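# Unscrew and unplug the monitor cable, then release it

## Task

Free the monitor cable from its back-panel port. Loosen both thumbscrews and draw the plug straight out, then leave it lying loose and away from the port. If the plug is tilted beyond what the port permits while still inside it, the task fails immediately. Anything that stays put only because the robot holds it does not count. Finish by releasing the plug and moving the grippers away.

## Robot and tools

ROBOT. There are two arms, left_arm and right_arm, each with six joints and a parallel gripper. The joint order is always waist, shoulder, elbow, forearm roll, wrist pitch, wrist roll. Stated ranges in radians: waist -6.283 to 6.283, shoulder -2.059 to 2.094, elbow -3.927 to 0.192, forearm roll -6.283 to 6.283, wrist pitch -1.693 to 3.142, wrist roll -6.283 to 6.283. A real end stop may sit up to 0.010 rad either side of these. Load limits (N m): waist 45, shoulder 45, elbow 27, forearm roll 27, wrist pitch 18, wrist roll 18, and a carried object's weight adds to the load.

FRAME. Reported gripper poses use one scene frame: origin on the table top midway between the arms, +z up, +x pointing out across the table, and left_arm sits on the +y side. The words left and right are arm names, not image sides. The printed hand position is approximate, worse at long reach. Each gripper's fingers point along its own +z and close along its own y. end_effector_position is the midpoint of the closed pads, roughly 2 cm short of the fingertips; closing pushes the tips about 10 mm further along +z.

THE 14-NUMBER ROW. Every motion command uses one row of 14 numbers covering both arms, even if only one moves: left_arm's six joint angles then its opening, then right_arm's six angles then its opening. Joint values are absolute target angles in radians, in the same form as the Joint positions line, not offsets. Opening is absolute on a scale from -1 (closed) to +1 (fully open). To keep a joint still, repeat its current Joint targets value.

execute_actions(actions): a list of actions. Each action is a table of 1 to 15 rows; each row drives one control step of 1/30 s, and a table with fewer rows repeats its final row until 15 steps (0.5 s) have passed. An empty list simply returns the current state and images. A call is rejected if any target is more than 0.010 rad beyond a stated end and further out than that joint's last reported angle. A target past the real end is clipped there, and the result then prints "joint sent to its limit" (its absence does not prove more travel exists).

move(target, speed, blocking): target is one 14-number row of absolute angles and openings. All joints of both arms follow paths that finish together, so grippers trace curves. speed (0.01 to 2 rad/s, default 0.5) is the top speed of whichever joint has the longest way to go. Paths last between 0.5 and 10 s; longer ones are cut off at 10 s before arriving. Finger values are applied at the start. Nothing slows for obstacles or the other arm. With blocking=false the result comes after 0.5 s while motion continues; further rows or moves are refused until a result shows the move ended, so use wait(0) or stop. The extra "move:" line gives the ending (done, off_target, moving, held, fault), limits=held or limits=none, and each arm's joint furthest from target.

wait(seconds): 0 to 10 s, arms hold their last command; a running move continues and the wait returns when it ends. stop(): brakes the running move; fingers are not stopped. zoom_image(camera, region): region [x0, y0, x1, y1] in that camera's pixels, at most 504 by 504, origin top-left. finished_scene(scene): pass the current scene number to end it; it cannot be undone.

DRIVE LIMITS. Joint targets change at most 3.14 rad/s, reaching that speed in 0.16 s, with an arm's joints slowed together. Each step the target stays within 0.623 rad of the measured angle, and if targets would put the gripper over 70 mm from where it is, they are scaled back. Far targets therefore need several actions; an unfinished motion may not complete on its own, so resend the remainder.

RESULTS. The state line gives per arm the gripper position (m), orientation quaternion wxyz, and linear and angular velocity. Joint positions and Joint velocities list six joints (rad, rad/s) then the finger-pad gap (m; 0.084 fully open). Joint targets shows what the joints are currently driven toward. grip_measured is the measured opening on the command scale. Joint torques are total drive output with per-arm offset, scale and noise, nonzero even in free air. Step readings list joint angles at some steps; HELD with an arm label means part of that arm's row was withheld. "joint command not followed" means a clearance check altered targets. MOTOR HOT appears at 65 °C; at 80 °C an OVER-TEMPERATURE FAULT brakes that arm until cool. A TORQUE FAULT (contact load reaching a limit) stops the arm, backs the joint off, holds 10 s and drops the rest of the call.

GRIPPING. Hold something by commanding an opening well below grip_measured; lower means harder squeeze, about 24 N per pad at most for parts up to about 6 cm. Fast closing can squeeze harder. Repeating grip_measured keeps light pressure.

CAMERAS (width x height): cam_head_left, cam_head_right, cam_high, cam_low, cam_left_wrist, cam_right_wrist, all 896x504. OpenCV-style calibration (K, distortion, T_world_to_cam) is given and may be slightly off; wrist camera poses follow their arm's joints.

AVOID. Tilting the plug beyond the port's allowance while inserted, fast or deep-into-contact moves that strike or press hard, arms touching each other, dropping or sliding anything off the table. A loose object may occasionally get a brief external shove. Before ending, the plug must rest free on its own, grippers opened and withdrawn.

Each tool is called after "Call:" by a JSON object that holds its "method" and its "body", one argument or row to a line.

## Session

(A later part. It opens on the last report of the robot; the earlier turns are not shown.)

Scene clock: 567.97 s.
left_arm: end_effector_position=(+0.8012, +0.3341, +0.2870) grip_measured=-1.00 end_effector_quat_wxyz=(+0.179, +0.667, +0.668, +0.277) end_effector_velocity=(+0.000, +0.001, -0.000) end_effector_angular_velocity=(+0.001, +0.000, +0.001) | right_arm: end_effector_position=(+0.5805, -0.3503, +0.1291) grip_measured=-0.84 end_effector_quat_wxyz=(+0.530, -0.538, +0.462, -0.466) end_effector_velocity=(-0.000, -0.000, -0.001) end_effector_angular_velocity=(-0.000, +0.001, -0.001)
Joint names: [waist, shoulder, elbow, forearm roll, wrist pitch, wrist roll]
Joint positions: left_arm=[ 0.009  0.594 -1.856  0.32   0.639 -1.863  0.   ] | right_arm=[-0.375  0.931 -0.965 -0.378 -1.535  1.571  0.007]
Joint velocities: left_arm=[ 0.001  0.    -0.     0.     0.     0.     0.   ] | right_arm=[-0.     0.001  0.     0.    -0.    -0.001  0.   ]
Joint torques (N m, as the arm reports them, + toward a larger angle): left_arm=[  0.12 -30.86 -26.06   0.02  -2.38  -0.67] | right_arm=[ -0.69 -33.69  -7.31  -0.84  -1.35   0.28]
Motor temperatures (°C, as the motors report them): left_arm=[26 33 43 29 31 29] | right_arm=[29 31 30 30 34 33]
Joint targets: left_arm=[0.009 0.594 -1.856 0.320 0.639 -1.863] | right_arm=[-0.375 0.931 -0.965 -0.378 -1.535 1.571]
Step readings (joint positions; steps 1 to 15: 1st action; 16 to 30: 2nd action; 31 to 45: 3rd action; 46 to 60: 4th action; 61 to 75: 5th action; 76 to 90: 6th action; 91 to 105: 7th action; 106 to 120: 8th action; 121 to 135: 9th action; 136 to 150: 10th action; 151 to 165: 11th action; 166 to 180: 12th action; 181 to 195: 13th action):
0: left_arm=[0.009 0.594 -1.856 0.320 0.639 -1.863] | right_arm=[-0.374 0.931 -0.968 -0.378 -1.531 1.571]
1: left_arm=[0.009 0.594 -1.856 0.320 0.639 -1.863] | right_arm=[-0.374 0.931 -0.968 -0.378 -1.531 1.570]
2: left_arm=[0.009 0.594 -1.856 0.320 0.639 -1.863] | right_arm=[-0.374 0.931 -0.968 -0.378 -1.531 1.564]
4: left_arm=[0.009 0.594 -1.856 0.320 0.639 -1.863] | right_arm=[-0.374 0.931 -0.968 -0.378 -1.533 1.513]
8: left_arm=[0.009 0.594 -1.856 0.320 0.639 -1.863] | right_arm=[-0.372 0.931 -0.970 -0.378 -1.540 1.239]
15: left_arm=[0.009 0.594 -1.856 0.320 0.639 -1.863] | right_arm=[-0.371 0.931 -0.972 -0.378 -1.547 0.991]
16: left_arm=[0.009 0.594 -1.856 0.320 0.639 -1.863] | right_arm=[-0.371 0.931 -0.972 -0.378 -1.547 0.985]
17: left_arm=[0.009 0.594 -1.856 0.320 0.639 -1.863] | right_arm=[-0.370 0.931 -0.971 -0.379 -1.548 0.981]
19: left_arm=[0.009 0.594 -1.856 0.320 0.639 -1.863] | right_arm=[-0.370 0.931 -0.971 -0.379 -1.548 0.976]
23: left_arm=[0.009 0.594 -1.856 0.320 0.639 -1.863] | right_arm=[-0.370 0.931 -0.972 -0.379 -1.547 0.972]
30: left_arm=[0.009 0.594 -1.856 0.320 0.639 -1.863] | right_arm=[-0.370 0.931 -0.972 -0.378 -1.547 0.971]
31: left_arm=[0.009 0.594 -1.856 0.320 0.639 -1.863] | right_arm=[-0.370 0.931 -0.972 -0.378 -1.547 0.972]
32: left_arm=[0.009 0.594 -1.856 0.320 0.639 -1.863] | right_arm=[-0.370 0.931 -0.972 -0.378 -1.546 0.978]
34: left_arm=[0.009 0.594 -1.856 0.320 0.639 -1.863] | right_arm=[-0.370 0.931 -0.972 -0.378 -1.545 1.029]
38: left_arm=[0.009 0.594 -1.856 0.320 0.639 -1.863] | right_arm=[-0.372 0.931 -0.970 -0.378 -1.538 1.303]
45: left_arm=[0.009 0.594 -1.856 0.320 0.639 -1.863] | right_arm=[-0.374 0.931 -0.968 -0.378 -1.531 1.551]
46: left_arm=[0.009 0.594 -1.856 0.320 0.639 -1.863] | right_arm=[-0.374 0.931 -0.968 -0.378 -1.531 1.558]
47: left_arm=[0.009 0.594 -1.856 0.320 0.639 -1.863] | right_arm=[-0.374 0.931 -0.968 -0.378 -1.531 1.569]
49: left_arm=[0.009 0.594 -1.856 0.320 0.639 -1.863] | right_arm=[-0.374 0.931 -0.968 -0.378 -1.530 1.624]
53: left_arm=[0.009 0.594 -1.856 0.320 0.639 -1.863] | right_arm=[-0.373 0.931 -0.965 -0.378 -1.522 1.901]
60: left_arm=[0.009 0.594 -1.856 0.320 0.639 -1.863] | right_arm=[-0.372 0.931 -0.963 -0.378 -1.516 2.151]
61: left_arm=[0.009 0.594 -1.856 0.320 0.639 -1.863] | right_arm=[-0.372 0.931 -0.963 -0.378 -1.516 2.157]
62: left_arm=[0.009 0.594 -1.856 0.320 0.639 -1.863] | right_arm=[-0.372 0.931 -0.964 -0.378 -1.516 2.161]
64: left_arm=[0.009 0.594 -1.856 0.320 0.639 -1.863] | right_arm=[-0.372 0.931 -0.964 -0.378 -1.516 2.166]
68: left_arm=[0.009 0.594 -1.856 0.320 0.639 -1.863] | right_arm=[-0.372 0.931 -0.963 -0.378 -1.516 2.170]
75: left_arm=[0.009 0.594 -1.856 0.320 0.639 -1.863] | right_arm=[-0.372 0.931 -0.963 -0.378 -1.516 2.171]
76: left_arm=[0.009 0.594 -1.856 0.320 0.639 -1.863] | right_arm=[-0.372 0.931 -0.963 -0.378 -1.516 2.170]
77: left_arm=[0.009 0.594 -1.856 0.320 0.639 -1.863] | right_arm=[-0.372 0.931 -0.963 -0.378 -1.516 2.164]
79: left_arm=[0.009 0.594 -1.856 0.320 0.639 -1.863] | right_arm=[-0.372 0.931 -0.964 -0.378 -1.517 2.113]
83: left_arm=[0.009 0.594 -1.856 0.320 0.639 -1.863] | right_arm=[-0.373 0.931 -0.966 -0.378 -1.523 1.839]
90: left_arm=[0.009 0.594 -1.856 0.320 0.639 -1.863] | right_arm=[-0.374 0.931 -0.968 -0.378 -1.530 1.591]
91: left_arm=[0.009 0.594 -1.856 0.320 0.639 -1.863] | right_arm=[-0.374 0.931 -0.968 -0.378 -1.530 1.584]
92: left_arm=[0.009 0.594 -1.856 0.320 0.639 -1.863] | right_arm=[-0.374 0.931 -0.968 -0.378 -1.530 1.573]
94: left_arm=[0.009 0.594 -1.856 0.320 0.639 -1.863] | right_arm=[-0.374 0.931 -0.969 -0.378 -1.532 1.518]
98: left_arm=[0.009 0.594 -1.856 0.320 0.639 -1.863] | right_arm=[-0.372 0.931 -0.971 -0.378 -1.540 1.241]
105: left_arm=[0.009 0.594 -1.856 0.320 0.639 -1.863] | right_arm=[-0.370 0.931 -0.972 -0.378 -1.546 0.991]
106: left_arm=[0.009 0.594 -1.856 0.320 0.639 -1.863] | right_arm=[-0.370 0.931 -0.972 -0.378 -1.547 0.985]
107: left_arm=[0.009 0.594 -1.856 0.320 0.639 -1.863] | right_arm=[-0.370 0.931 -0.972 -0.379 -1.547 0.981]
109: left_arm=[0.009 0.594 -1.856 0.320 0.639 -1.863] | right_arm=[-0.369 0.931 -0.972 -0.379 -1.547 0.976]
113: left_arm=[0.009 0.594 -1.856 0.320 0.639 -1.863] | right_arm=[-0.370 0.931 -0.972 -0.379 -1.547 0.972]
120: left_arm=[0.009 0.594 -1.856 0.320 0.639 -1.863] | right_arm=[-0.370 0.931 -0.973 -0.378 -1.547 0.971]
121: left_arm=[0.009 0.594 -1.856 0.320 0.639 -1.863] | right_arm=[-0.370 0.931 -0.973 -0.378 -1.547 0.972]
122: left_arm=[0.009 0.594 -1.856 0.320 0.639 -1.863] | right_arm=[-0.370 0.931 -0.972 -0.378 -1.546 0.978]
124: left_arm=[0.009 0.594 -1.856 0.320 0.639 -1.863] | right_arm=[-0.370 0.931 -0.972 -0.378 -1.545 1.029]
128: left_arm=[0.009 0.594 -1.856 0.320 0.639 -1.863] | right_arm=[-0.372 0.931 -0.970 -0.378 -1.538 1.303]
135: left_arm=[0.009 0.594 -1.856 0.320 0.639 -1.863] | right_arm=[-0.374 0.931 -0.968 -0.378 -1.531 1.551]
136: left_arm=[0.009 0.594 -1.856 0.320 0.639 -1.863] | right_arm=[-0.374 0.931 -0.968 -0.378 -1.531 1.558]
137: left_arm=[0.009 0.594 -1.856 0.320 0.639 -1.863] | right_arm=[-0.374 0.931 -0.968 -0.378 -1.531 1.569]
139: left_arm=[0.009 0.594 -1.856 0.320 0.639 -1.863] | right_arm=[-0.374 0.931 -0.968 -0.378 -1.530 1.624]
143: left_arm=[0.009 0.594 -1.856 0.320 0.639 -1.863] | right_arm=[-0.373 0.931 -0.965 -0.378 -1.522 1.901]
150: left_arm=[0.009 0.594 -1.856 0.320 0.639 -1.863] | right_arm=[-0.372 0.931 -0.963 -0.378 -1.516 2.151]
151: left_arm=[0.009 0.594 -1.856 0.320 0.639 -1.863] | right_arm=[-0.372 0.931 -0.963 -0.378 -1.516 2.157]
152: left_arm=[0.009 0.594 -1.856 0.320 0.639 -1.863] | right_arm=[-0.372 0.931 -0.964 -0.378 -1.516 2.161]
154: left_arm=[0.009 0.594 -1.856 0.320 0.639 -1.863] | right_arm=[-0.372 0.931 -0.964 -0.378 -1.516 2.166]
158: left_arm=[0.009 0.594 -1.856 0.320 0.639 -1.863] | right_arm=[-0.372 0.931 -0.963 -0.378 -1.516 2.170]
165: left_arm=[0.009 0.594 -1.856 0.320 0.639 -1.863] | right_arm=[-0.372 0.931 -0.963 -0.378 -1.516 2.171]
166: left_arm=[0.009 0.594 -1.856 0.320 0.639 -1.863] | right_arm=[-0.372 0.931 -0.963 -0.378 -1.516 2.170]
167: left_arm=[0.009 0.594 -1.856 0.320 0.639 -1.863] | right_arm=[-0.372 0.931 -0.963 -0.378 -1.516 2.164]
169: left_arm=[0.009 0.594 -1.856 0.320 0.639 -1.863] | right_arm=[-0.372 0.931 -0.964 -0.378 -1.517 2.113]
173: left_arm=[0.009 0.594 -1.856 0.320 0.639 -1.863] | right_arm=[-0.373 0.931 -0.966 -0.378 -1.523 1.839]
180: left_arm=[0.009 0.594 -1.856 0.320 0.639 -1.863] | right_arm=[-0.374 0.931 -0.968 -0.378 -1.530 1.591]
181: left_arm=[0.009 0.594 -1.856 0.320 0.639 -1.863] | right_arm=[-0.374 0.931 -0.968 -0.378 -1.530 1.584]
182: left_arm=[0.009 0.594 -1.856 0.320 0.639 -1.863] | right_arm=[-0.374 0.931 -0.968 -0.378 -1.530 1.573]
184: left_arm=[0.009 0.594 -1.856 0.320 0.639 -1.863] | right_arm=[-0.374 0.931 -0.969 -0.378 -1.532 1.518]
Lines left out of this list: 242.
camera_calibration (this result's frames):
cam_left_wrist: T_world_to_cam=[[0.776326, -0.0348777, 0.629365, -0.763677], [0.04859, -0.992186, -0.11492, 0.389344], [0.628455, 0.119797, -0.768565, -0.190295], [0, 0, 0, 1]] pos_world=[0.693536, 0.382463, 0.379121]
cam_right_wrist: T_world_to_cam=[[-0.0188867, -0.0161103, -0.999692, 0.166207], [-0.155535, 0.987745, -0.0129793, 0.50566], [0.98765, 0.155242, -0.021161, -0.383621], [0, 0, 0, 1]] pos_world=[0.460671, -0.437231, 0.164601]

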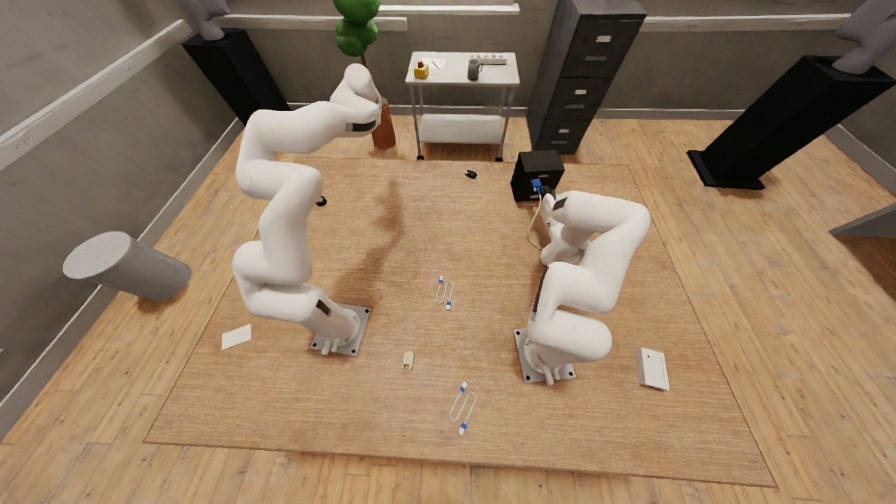

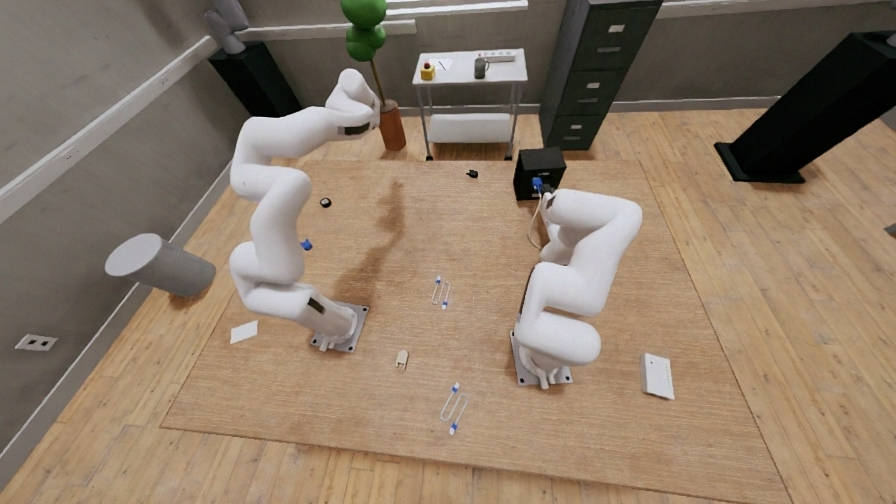

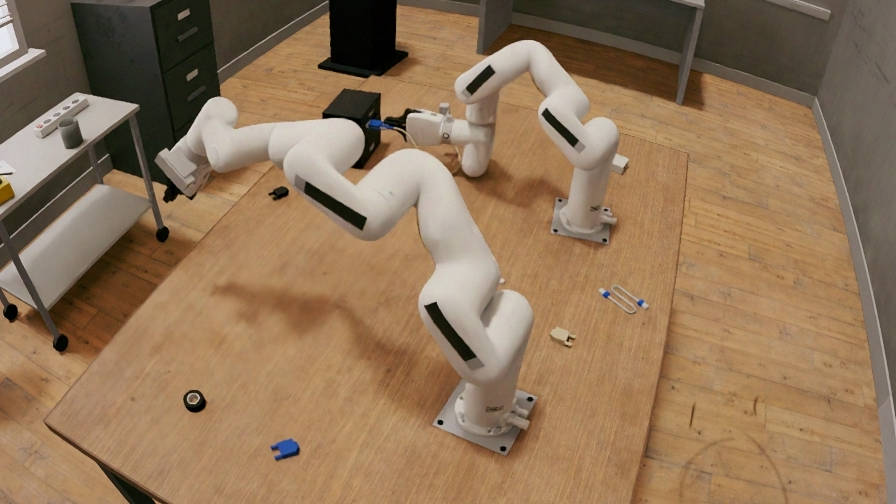

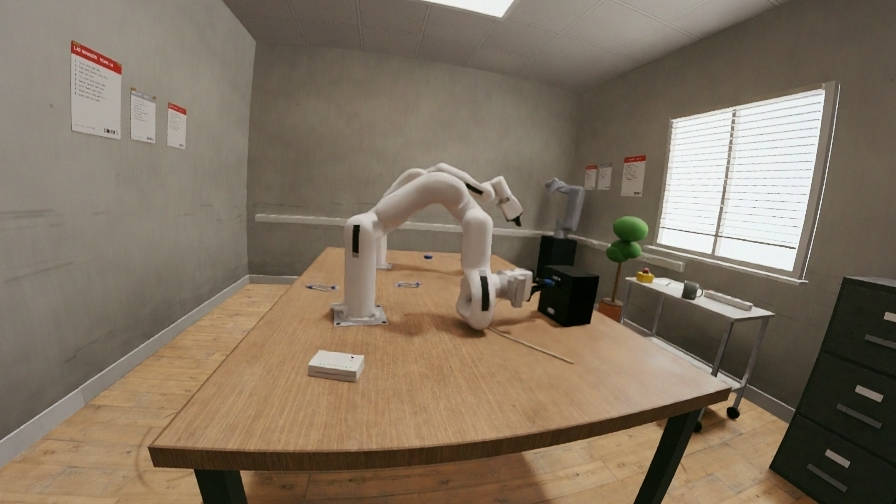

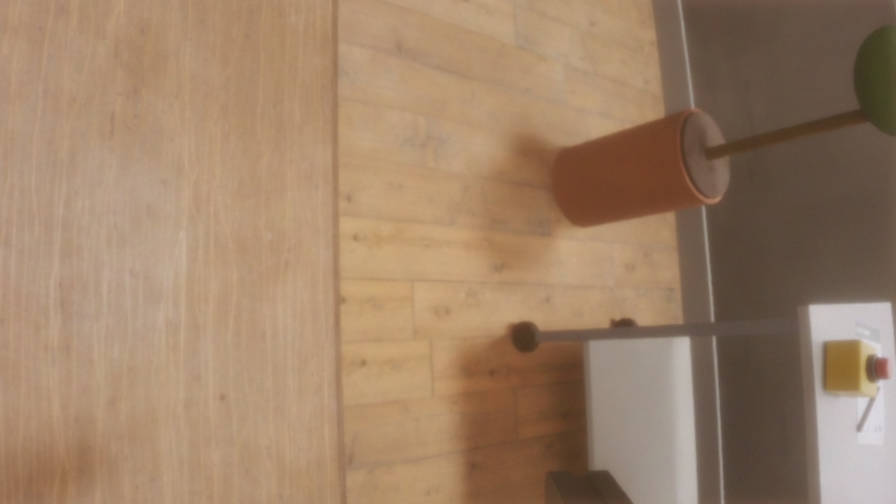

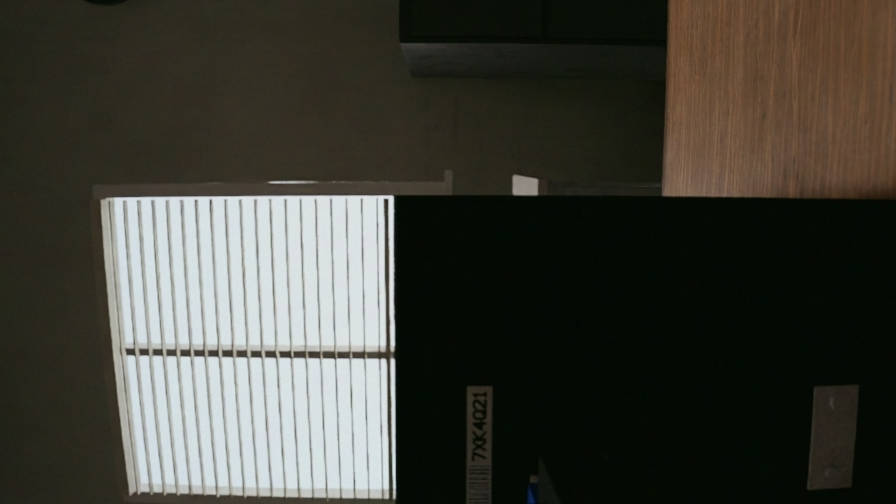

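Call:
{"method": "execute_actions", "body": {
  "actions": [
    [[0.009,0.594,-1.856,0.32,0.639,-1.863,-1,-0.3746,0.931,-0.965,-0.378,-1.5347,1.571,-0.5]],
    [[0.009,0.594,-1.856,0.32,0.639,-1.863,-1,-0.405,0.911,-0.885,-0.408,-1.597,1.571,-0.5]],
    [[0.009,0.594,-1.856,0.32,0.639,-1.863,-1,-0.435,0.89,-0.83,-0.438,-1.63,1.571,-0.5]],
    [[0.009,0.594,-1.856,0.32,0.639,-1.863,-1,-0.42,0.86,-0.76,-0.425,-1.67,0.8,0]],
    [[0.009,0.594,-1.856,0.32,0.639,-1.863,-1,-0.37,0.88,-0.78,-0.38,-1.67,0,0.5]],
    [[0.009,0.594,-1.856,0.32,0.639,-1.863,-1,-0.33,0.86,-0.75,-0.335,-1.68,-0.8,0]],
    [[0.009,0.594,-1.856,0.32,0.639,-1.863,-1,-0.28,0.88,-0.78,-0.282,-1.67,-1.571,-0.5]],
    [[0.009,0.594,-1.856,0.32,0.639,-1.863,-1,-0.264,0.90,-0.835,-0.266,-1.634,-1.571,-0.5]],
    [[0.009,0.594,-1.856,0.32,0.639,-1.863,-1,-0.2425,0.92,-0.9186,-0.247,-1.5682,-1.571,-0.6]],
    [[0.009,0.594,-1.856,0.32,0.639,-1.863,-1,-0.2449,0.92,-0.9232,-0.247,-1.5839,-0.971,-0.72]],
    [[0.009,0.594,-1.856,0.32,0.639,-1.863,-1,-0.2449,0.92,-0.9232,-0.247,-1.5839,-0.971,-1]],
    [[0.009,0.594,-1.856,0.32,0.639,-1.863,-1,-0.2425,0.92,-0.9186,-0.247,-1.5682,-1.571,-1]],
    [[0.009,0.594,-1.856,0.32,0.639,-1.863,-1,-0.246,0.92,-0.914,-0.247,-1.5525,-2.171,-1]],
    [[0.009,0.594,-1.856,0.32,0.639,-1.863,-1,-0.246,0.92,-0.914,-0.247,-1.5525,-2.171,-0.72]],
    [[0.009,0.594,-1.856,0.32,0.639,-1.863,-1,-0.2425,0.92,-0.9186,-0.247,-1.5682,-1.571,-0.72]],
    [[0.009,0.594,-1.856,0.32,0.639,-1.863,-1,-0.2449,0.92,-0.9232,-0.247,-1.5839,-0.971,-0.72]],
    [[0.009,0.594,-1.856,0.32,0.639,-1.863,-1,-0.2449,0.92,-0.9232,-0.247,-1.5839,-0.971,-1]],
    [[0.009,0.594,-1.856,0.32,0.639,-1.863,-1,-0.2425,0.92,-0.9186,-0.247,-1.5682,-1.571,-1]],
    [[0.009,0.594,-1.856,0.32,0.639,-1.863,-1,-0.246,0.92,-0.914,-0.247,-1.5525,-2.171,-1]],
    [[0.009,0.594,-1.856,0.32,0.639,-1.863,-1,-0.246,0.92,-0.914,-0.247,-1.5525,-2.171,-0.72]],
    [[0.009,0.594,-1.856,0.32,0.639,-1.863,-1,-0.2425,0.92,-0.9186,-0.247,-1.5682,-1.571,-0.72]],
    [[0.009,0.594,-1.856,0.32,0.639,-1.863,-1,-0.2449,0.92,-0.9232,-0.247,-1.5839,-0.971,-0.72]],
    [[0.009,0.594,-1.856,0.32,0.639,-1.863,-1,-0.2449,0.92,-0.9232,-0.247,-1.5839,-0.971,-1]],
    [[0.009,0.594,-1.856,0.32,0.639,-1.863,-1,-0.2425,0.92,-0.9186,-0.247,-1.5682,-1.571,-1]],
    [[0.009,0.594,-1.856,0.32,0.639,-1.863,-1,-0.246,0.92,-0.914,-0.247,-1.5525,-2.171,-1]],
    [[0.009,0.594,-1.856,0.32,0.639,-1.863,-1,-0.246,0.92,-0.914,-0.247,-1.5525,-2.171,-0.72]],
    [[0.009,0.594,-1.856,0.32,0.639,-1.863,-1,-0.2425,0.92,-0.9186,-0.247,-1.5682,-1.571,-0.72]],
    [[0.009,0.594,-1.856,0.32,0.639,-1.863,-1,-0.2449,0.92,-0.9232,-0.247,-1.5839,-0.971,-0.72]],
    [[0.009,0.594,-1.856,0.32,0.639,-1.863,-1,-0.2449,0.92,-0.9232,-0.247,-1.5839,-0.971,-1]],
    [[0.009,0.594,-1.856,0.32,0.639,-1.863,-1,-0.2425,0.92,-0.9186,-0.247,-1.5682,-1.571,-1]],
    [[0.009,0.594,-1.856,0.32,0.639,-1.863,-1,-0.246,0.92,-0.914,-0.247,-1.5525,-2.171,-1]],
    [[0.009,0.594,-1.856,0.32,0.639,-1.863,-1,-0.246,0.92,-0.914,-0.247,-1.5525,-2.171,-0.72]],
    [[0.009,0.594,-1.856,0.32,0.639,-1.863,-1,-0.2425,0.92,-0.9186,-0.247,-1.5682,-1.571,-0.72]],
    [[0.009,0.594,-1.856,0.32,0.639,-1.863,-1,-0.2449,0.92,-0.9232,-0.247,-1.5839,-0.971,-0.72]],
    [[0.009,0.594,-1.856,0.32,0.639,-1.863,-1,-0.2449,0.92,-0.9232,-0.247,-1.5839,-0.971,-1]],
    [[0.009,0.594,-1.856,0.32,0.639,-1.863,-1,-0.2425,0.92,-0.9186,-0.247,-1.5682,-1.571,-1]],
    [[0.009,0.594,-1.856,0.32,0.639,-1.863,-1,-0.2429,0.92,-0.9156,-0.247,-1.5719,-1.571,-1]]
  ]
}}

Scene clock: 635.90 s.
left_arm: end_effector_position=(+0.8012, +0.3341, +0.2870) grip_measured=-1.00 end_effector_quat_wxyz=(+0.179, +0.667, +0.668, +0.277) end_effector_velocity=(-0.000, +0.000, -0.001) end_effector_angular_velocity=(+0.000, +0.000, +0.000) | right_arm: end_effector_position=(+0.5743, -0.3045, +0.1294) grip_measured=-0.84 end_effector_quat_wxyz=(+0.463, +0.465, +0.534, +0.533) end_effector_velocity=(-0.000, -0.000, +0.001) end_effector_angular_velocity=(+0.001, -0.002, -0.000)
Joint names: [waist, shoulder, elbow, forearm roll, wrist pitch, wrist roll]
Joint positions: left_arm=[ 0.009  0.594 -1.856  0.32   0.639 -1.863  0.   ] | right_arm=[-0.243  0.92  -0.917 -0.247 -1.571 -1.571  0.007]
Joint velocities: left_arm=[ 0.     0.     0.     0.001 -0.    -0.     0.   ] | right_arm=[-0.    -0.001  0.001 -0.    -0.003  0.    -0.   ]
Joint torques (N m, as the arm reports them, + toward a larger angle): left_arm=[  0.92 -30.34 -25.63   0.18  -1.87  -0.48] | right_arm=[ -1.53 -31.43  -3.88  -0.67  -2.11   0.57]
Motor temperatures (°C, as the motors report them): left_arm=[26 33 43 29 31 29] | right_arm=[29 31 30 30 34 33]
Joint targets: left_arm=[0.009 0.594 -1.856 0.320 0.639 -1.863] | right_arm=[-0.243 0.920 -0.916 -0.247 -1.572 -1.571]
Step readings (joint positions; steps 1 to 15: 1st action; 16 to 30: 2nd action; 31 to 45: 3rd action; 46 to 60: 4th action; 61 to 75: 5th action; 76 to 90: 6th action; 91 to 105: 7th action; 106 to 120: 8th action; 121 to 135: 9th action; 136 to 150: 10th action; 151 to 165: 11th action; 166 to 180: 12th action; 181 to 195: 13th action):
0: left_arm=[0.009 0.594 -1.856 0.320 0.639 -1.863] | right_arm=[-0.375 0.931 -0.965 -0.378 -1.535 1.571]
1: left_arm=[0.009 0.594 -1.856 0.320 0.639 -1.863] | right_arm=[-0.375 0.931 -0.965 -0.378 -1.535 1.571]
2: left_arm=[0.009 0.594 -1.856 0.320 0.639 -1.863] | right_arm=[-0.374 0.931 -0.965 -0.378 -1.535 1.571]
4: left_arm=[0.009 0.594 -1.856 0.320 0.639 -1.863] | right_arm=[-0.374 0.931 -0.965 -0.379 -1.535 1.571]
8: left_arm=[0.009 0.594 -1.856 0.320 0.639 -1.863] | right_arm=[-0.374 0.931 -0.965 -0.378 -1.535 1.571]
15: left_arm=[0.009 0.594 -1.856 0.320 0.639 -1.863] | right_arm=[-0.374 0.931 -0.965 -0.378 -1.535 1.571]
16: left_arm=[0.009 0.594 -1.856 0.320 0.639 -1.863] | right_arm=[-0.375 0.931 -0.965 -0.378 -1.535 1.571]
17: left_arm=[0.009 0.594 -1.856 0.320 0.639 -1.863] | right_arm=[-0.376 0.929 -0.959 -0.381 -1.540 1.571]
19: left_arm=[0.009 0.594 -1.856 0.320 0.639 -1.863] | right_arm=[-0.389 0.920 -0.926 -0.393 -1.566 1.571]
23: left_arm=[0.009 0.594 -1.856 0.320 0.639 -1.863] | right_arm=[-0.403 0.913 -0.892 -0.405 -1.591 1.571]
30: left_arm=[0.009 0.594 -1.856 0.320 0.639 -1.863] | right_arm=[-0.405 0.911 -0.886 -0.408 -1.596 1.571]
31: left_arm=[0.009 0.594 -1.856 0.320 0.639 -1.863] | right_arm=[-0.405 0.911 -0.885 -0.408 -1.597 1.571]
32: left_arm=[0.009 0.594 -1.856 0.320 0.639 -1.863] | right_arm=[-0.407 0.909 -0.880 -0.412 -1.600 1.571]
34: left_arm=[0.009 0.594 -1.856 0.320 0.639 -1.863] | right_arm=[-0.422 0.899 -0.854 -0.425 -1.616 1.571]
38: left_arm=[0.009 0.594 -1.856 0.320 0.639 -1.863] | right_arm=[-0.433 0.892 -0.834 -0.435 -1.627 1.571]
45: left_arm=[0.009 0.594 -1.856 0.320 0.639 -1.863] | right_arm=[-0.435 0.890 -0.831 -0.438 -1.630 1.571]
46: left_arm=[0.009 0.594 -1.856 0.320 0.639 -1.863] | right_arm=[-0.435 0.890 -0.830 -0.438 -1.630 1.570]
47: left_arm=[0.009 0.594 -1.856 0.320 0.639 -1.863] | right_arm=[-0.435 0.890 -0.830 -0.438 -1.630 1.564]
49: left_arm=[0.009 0.594 -1.856 0.320 0.639 -1.863] | right_arm=[-0.434 0.887 -0.824 -0.437 -1.633 1.513]
53: left_arm=[0.009 0.594 -1.856 0.320 0.639 -1.863] | right_arm=[-0.427 0.875 -0.795 -0.431 -1.650 1.229]
60: left_arm=[0.009 0.594 -1.856 0.320 0.639 -1.863] | right_arm=[-0.421 0.861 -0.763 -0.426 -1.668 0.839]
61: left_arm=[0.009 0.594 -1.856 0.320 0.639 -1.863] | right_arm=[-0.420 0.861 -0.762 -0.425 -1.669 0.826]
62: left_arm=[0.009 0.594 -1.856 0.320 0.639 -1.863] | right_arm=[-0.420 0.861 -0.762 -0.425 -1.669 0.811]
64: left_arm=[0.009 0.594 -1.856 0.320 0.639 -1.863] | right_arm=[-0.416 0.862 -0.763 -0.421 -1.670 0.751]
68: left_arm=[0.009 0.594 -1.856 0.320 0.639 -1.863] | right_arm=[-0.394 0.870 -0.771 -0.402 -1.670 0.460]
75: left_arm=[0.009 0.594 -1.856 0.320 0.639 -1.863] | right_arm=[-0.372 0.879 -0.779 -0.382 -1.670 0.044]
76: left_arm=[0.009 0.594 -1.856 0.320 0.639 -1.863] | right_arm=[-0.371 0.879 -0.779 -0.381 -1.670 0.030]
77: left_arm=[0.009 0.594 -1.856 0.320 0.639 -1.863] | right_arm=[-0.371 0.879 -0.779 -0.380 -1.670 0.014]
79: left_arm=[0.009 0.594 -1.856 0.320 0.639 -1.863] | right_arm=[-0.367 0.878 -0.777 -0.376 -1.671 -0.048]
83: left_arm=[0.009 0.594 -1.856 0.320 0.639 -1.863] | right_arm=[-0.350 0.870 -0.764 -0.357 -1.675 -0.340]
90: left_arm=[0.009 0.594 -1.856 0.320 0.639 -1.863] | right_arm=[-0.332 0.861 -0.751 -0.337 -1.680 -0.756]
91: left_arm=[0.009 0.594 -1.856 0.320 0.639 -1.863] | right_arm=[-0.331 0.861 -0.751 -0.336 -1.680 -0.770]
92: left_arm=[0.009 0.594 -1.856 0.320 0.639 -1.863] | right_arm=[-0.330 0.861 -0.751 -0.335 -1.680 -0.786]
94: left_arm=[0.009 0.594 -1.856 0.320 0.639 -1.863] | right_arm=[-0.326 0.862 -0.753 -0.330 -1.679 -0.848]
98: left_arm=[0.009 0.594 -1.856 0.320 0.639 -1.863] | right_arm=[-0.304 0.870 -0.766 -0.308 -1.675 -1.140]
105: left_arm=[0.009 0.594 -1.856 0.320 0.639 -1.863] | right_arm=[-0.282 0.879 -0.779 -0.284 -1.670 -1.531]
106: left_arm=[0.009 0.594 -1.856 0.320 0.639 -1.863] | right_arm=[-0.281 0.880 -0.780 -0.283 -1.670 -1.544]
107: left_arm=[0.009 0.594 -1.856 0.320 0.639 -1.863] | right_arm=[-0.280 0.882 -0.785 -0.281 -1.666 -1.552]
109: left_arm=[0.009 0.594 -1.856 0.320 0.639 -1.863] | right_arm=[-0.272 0.891 -0.811 -0.273 -1.649 -1.562]
113: left_arm=[0.009 0.594 -1.856 0.320 0.639 -1.863] | right_arm=[-0.265 0.898 -0.831 -0.267 -1.637 -1.569]
120: left_arm=[0.009 0.594 -1.856 0.320 0.639 -1.863] | right_arm=[-0.264 0.900 -0.834 -0.266 -1.634 -1.571]
121: left_arm=[0.009 0.594 -1.856 0.320 0.639 -1.863] | right_arm=[-0.264 0.900 -0.835 -0.266 -1.634 -1.571]
122: left_arm=[0.009 0.594 -1.856 0.320 0.639 -1.863] | right_arm=[-0.263 0.901 -0.840 -0.265 -1.629 -1.571]
124: left_arm=[0.009 0.594 -1.856 0.320 0.639 -1.863] | right_arm=[-0.254 0.910 -0.875 -0.257 -1.601 -1.571]
128: left_arm=[0.009 0.594 -1.856 0.320 0.639 -1.863] | right_arm=[-0.244 0.918 -0.911 -0.249 -1.575 -1.571]
135: left_arm=[0.009 0.594 -1.856 0.320 0.639 -1.863] | right_arm=[-0.243 0.920 -0.918 -0.247 -1.569 -1.571]
136: left_arm=[0.009 0.594 -1.856 0.320 0.639 -1.863] | right_arm=[-0.243 0.920 -0.918 -0.247 -1.569 -1.570]
137: left_arm=[0.009 0.594 -1.856 0.320 0.639 -1.863] | right_arm=[-0.243 0.920 -0.918 -0.247 -1.569 -1.564]
139: left_arm=[0.009 0.594 -1.856 0.320 0.639 -1.863] | right_arm=[-0.243 0.920 -0.919 -0.247 -1.570 -1.513]
143: left_arm=[0.009 0.594 -1.856 0.320 0.639 -1.863] | right_arm=[-0.244 0.920 -0.921 -0.247 -1.577 -1.239]
150: left_arm=[0.009 0.594 -1.856 0.320 0.639 -1.863] | right_arm=[-0.245 0.920 -0.923 -0.247 -1.583 -0.991]
151: left_arm=[0.009 0.594 -1.856 0.320 0.639 -1.863] | right_arm=[-0.245 0.920 -0.923 -0.247 -1.584 -0.985]
152: left_arm=[0.009 0.594 -1.856 0.320 0.639 -1.863] | right_arm=[-0.245 0.920 -0.923 -0.247 -1.584 -0.981]
154: left_arm=[0.009 0.594 -1.856 0.320 0.639 -1.863] | right_arm=[-0.245 0.920 -0.923 -0.247 -1.584 -0.976]
158: left_arm=[0.009 0.594 -1.856 0.320 0.639 -1.863] | right_arm=[-0.245 0.920 -0.923 -0.247 -1.584 -0.972]
165: left_arm=[0.009 0.594 -1.856 0.320 0.639 -1.863] | right_arm=[-0.245 0.920 -0.923 -0.247 -1.584 -0.971]
166: left_arm=[0.009 0.594 -1.856 0.320 0.639 -1.863] | right_arm=[-0.245 0.920 -0.923 -0.247 -1.584 -0.972]
167: left_arm=[0.009 0.594 -1.856 0.320 0.639 -1.863] | right_arm=[-0.245 0.920 -0.923 -0.247 -1.584 -0.978]
169: left_arm=[0.009 0.594 -1.856 0.320 0.639 -1.863] | right_arm=[-0.245 0.920 -0.923 -0.247 -1.582 -1.029]
173: left_arm=[0.009 0.594 -1.856 0.320 0.639 -1.863] | right_arm=[-0.243 0.920 -0.921 -0.247 -1.575 -1.303]
180: left_arm=[0.009 0.594 -1.856 0.320 0.639 -1.863] | right_arm=[-0.243 0.920 -0.919 -0.247 -1.569 -1.551]
181: left_arm=[0.009 0.594 -1.856 0.320 0.639 -1.863] | right_arm=[-0.243 0.920 -0.919 -0.247 -1.569 -1.558]
182: left_arm=[0.009 0.594 -1.856 0.320 0.639 -1.863] | right_arm=[-0.243 0.920 -0.919 -0.247 -1.568 -1.569]
184: left_arm=[0.009 0.594 -1.856 0.320 0.639 -1.863] | right_arm=[-0.243 0.920 -0.918 -0.247 -1.567 -1.624]
Lines left out of this list: 122.
camera_calibration (this result's frames):
cam_left_wrist: T_world_to_cam=[[0.776327, -0.0348777, 0.629365, -0.763677], [0.04859, -0.992186, -0.11492, 0.389344], [0.628455, 0.119797, -0.768566, -0.190294], [0, 0, 0, 1]] pos_world=[0.693536, 0.382463, 0.379121]
cam_right_wrist: T_world_to_cam=[[-0.0135067, -0.00151069, 0.999908, -0.0902634], [0.123651, -0.992326, 0.000171027, -0.30545], [0.992234, 0.123641, 0.0135899, -0.401353], [0, 0, 0, 1]] pos_world=[0.434786, -0.253619, 0.0957616]

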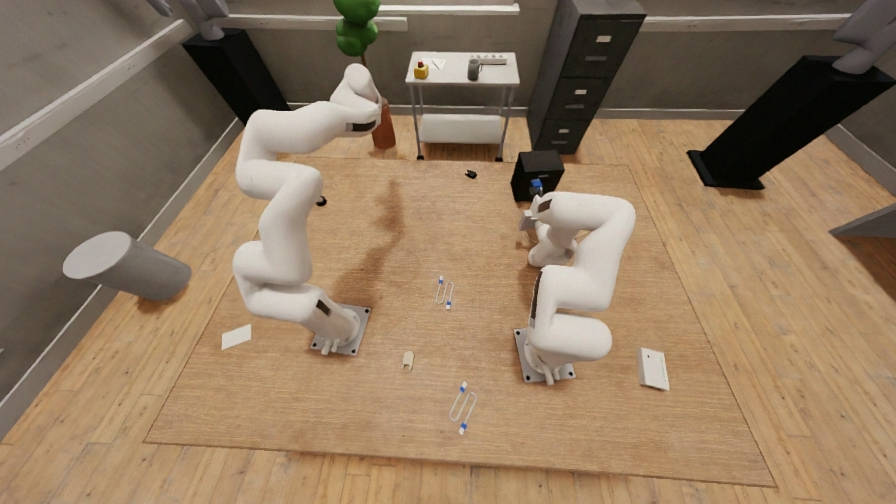

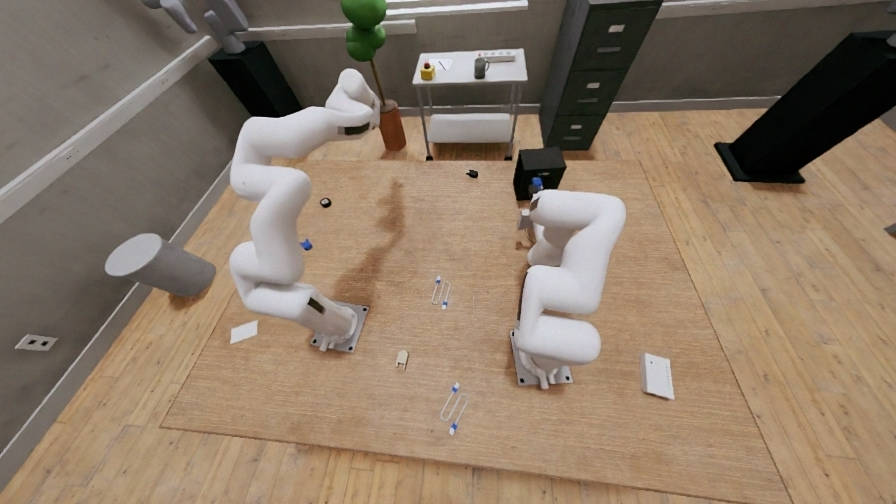

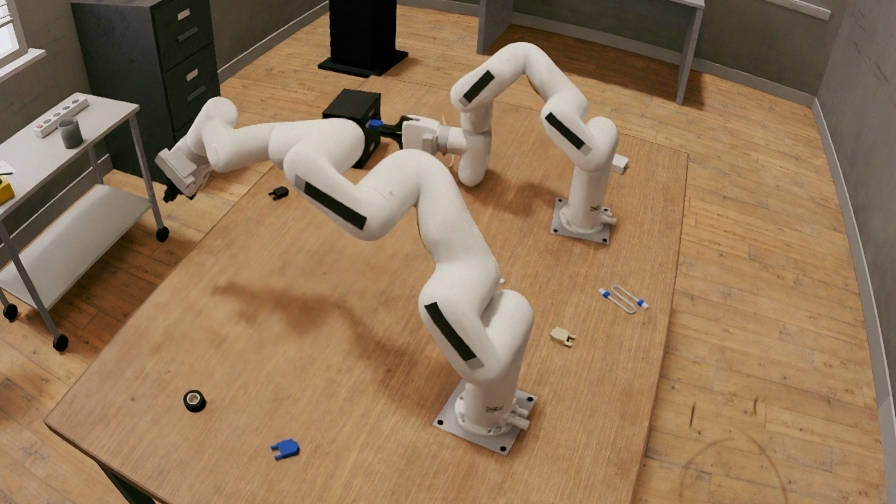

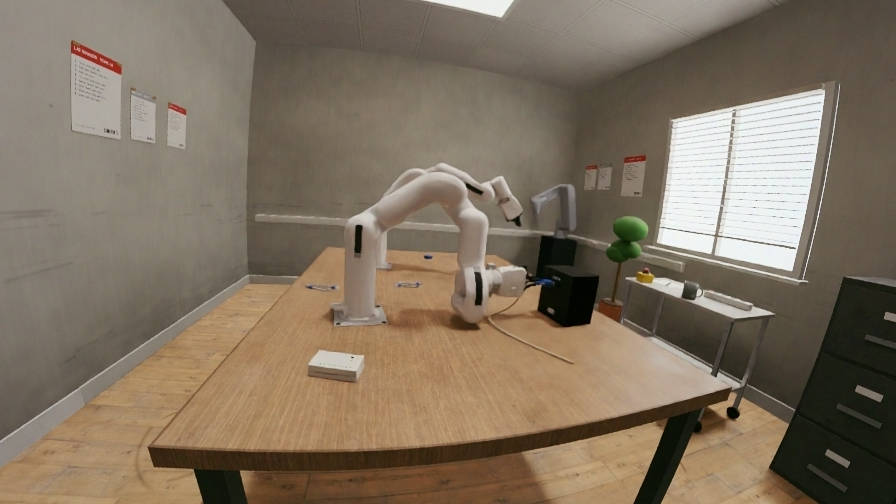

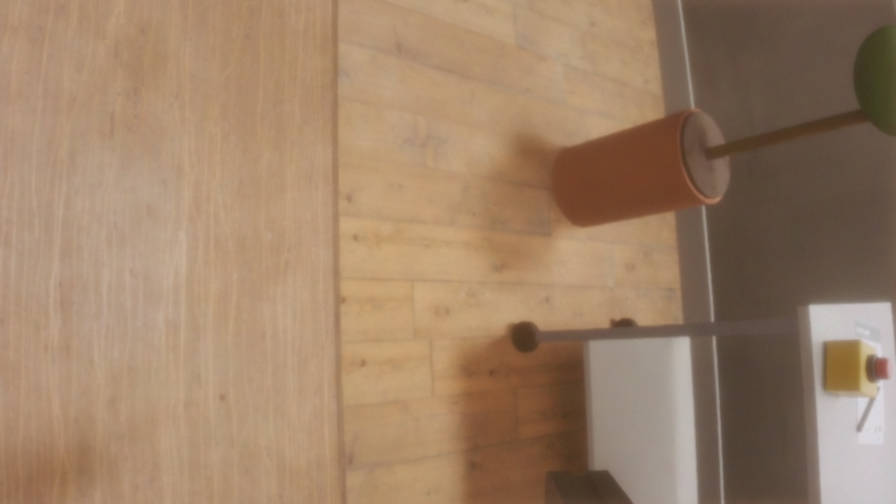

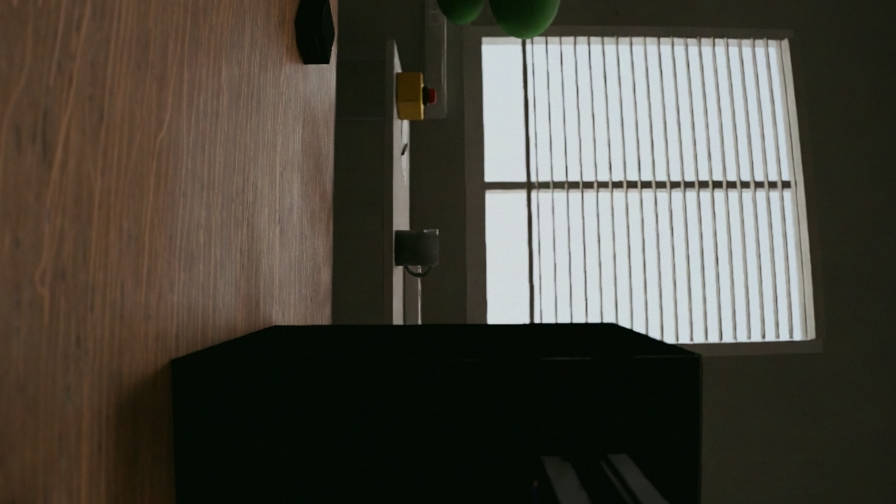

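Push test (at end stop → free forward).

Call:
{"method": "execute_actions", "body": {
  "actions": [
    [[0.009,0.594,-1.856,0.32,0.639,-1.863,-1,-0.2423,0.92,-0.9201,-0.247,-1.5664,-1.571,-1]],
    [[0.009,0.594,-1.856,0.32,0.639,-1.863,-1,-0.2423,0.92,-0.9201,-0.247,-1.5664,-1.571,-1]]
  ]
}}

Scene clock: 645.77 s.
left_arm: end_effector_position=(+0.8012, +0.3341, +0.2870) grip_measured=-1.00 end_effector_quat_wxyz=(+0.179, +0.667, +0.668, +0.277) end_effector_velocity=(+0.000, +0.001, +0.000) end_effector_angular_velocity=(-0.000, -0.001, +0.001) | right_arm: end_effector_position=(+0.5756, -0.3039, +0.1291) grip_measured=-0.84 end_effector_quat_wxyz=(+0.462, +0.464, +0.535, +0.533) end_effector_velocity=(-0.000, -0.000, +0.001) end_effector_angular_velocity=(-0.001, -0.002, -0.000)
Joint names: [waist, shoulder, elbow, forearm roll, wrist pitch, wrist roll]
Joint positions: left_arm=[ 0.009  0.594 -1.856  0.32   0.639 -1.863  0.   ] | right_arm=[-0.242  0.92  -0.92  -0.247 -1.566 -1.571  0.007]
Joint velocities: left_arm=[ 0.001 -0.    -0.     0.    -0.    -0.     0.   ] | right_arm=[-0.    -0.001  0.     0.    -0.001 -0.001 -0.   ]
Joint torques (N m, as the arm reports them, + toward a larger angle): left_arm=[  0.13 -31.01 -26.13   0.5   -1.88  -0.63] | right_arm=[ -1.18 -32.69  -6.95  -0.56  -1.01   0.6 ]
Motor temperatures (°C, as the motors report them): left_arm=[26 33 43 29 31 29] | right_arm=[29 31 30 30 34 33]
Joint targets: left_arm=[0.009 0.594 -1.856 0.320 0.639 -1.863] | right_arm=[-0.242 0.920 -0.920 -0.247 -1.566 -1.571]
Step readings (joint positions; steps 1 to 15: 1st action; 16 to 30: 2nd action):
0: left_arm=[0.009 0.594 -1.856 0.320 0.639 -1.863] | right_arm=[-0.243 0.920 -0.916 -0.247 -1.572 -1.571]
1: left_arm=[0.009 0.594 -1.856 0.320 0.639 -1.863] | right_arm=[-0.243 0.920 -0.916 -0.247 -1.572 -1.571]
2: left_arm=[0.009 0.594 -1.856 0.320 0.639 -1.863] | right_arm=[-0.243 0.920 -0.916 -0.247 -1.571 -1.571]
4: left_arm=[0.009 0.594 -1.856 0.320 0.639 -1.863] | right_arm=[-0.242 0.920 -0.917 -0.247 -1.570 -1.571]
8: left_arm=[0.009 0.594 -1.856 0.320 0.639 -1.863] | right_arm=[-0.242 0.920 -0.917 -0.247 -1.569 -1.571]
15: left_arm=[0.009 0.594 -1.856 0.320 0.639 -1.863] | right_arm=[-0.242 0.920 -0.919 -0.247 -1.567 -1.571]
16: left_arm=[0.009 0.594 -1.856 0.320 0.639 -1.863] | right_arm=[-0.242 0.920 -0.919 -0.247 -1.567 -1.571]
17: left_arm=[0.009 0.594 -1.856 0.320 0.639 -1.863] | right_arm=[-0.242 0.920 -0.919 -0.247 -1.567 -1.571]
19: left_arm=[0.009 0.594 -1.856 0.320 0.639 -1.863] | right_arm=[-0.242 0.920 -0.919 -0.247 -1.567 -1.571]
23: left_arm=[0.009 0.594 -1.856 0.320 0.639 -1.863] | right_arm=[-0.242 0.920 -0.920 -0.247 -1.566 -1.571]
30: Joint positions above
camera_calibration (this result's frames):
cam_left_wrist: T_world_to_cam=[[0.776327, -0.0348777, 0.629365, -0.763677], [0.04859, -0.992186, -0.11492, 0.389344], [0.628455, 0.119797, -0.768565, -0.190294], [0, 0, 0, 1]] pos_world=[0.693536, 0.382463, 0.379121]
cam_right_wrist: T_world_to_cam=[[-0.0117005, -0.000351202, 0.999931, -0.0906024], [0.124809, -0.99218, 0.00111196, -0.305816], [0.992112, 0.124814, 0.0116529, -0.401979], [0, 0, 0, 1]] pos_world=[0.435916, -0.253284, 0.0956204]

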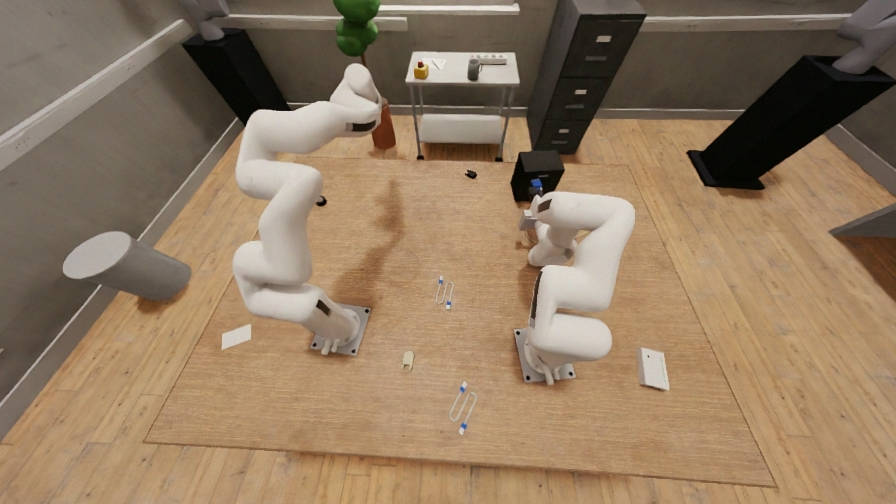

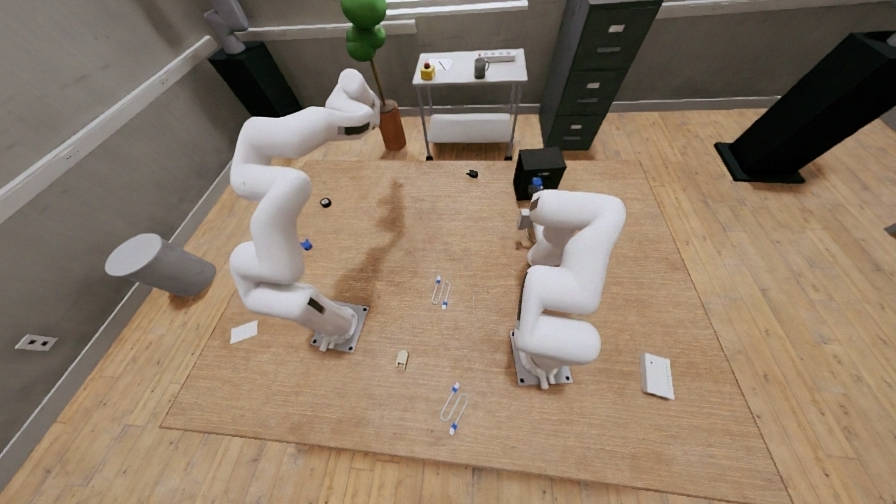

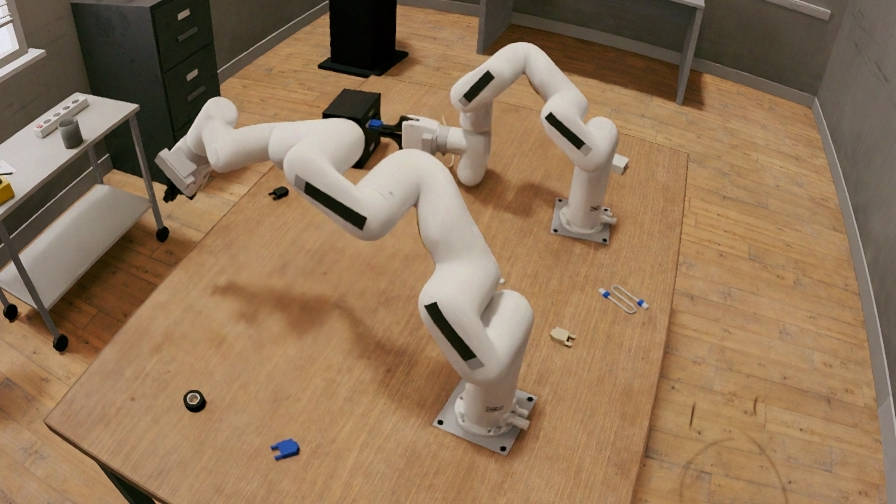

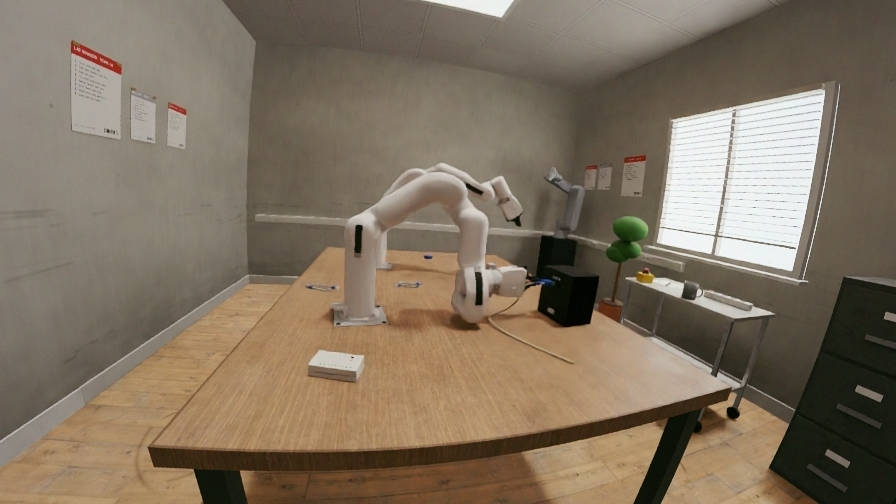

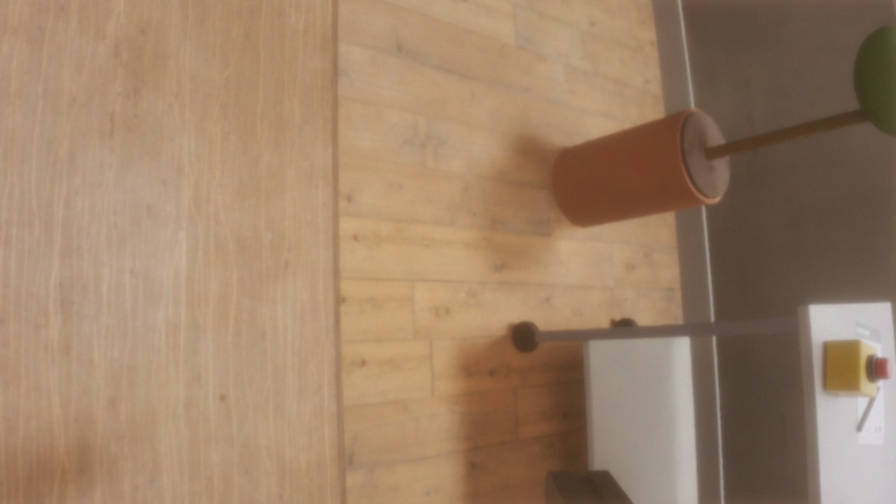

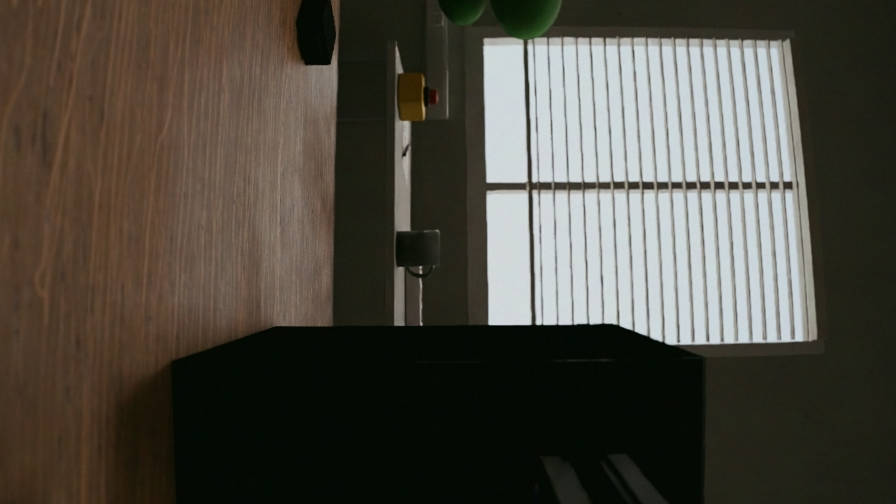

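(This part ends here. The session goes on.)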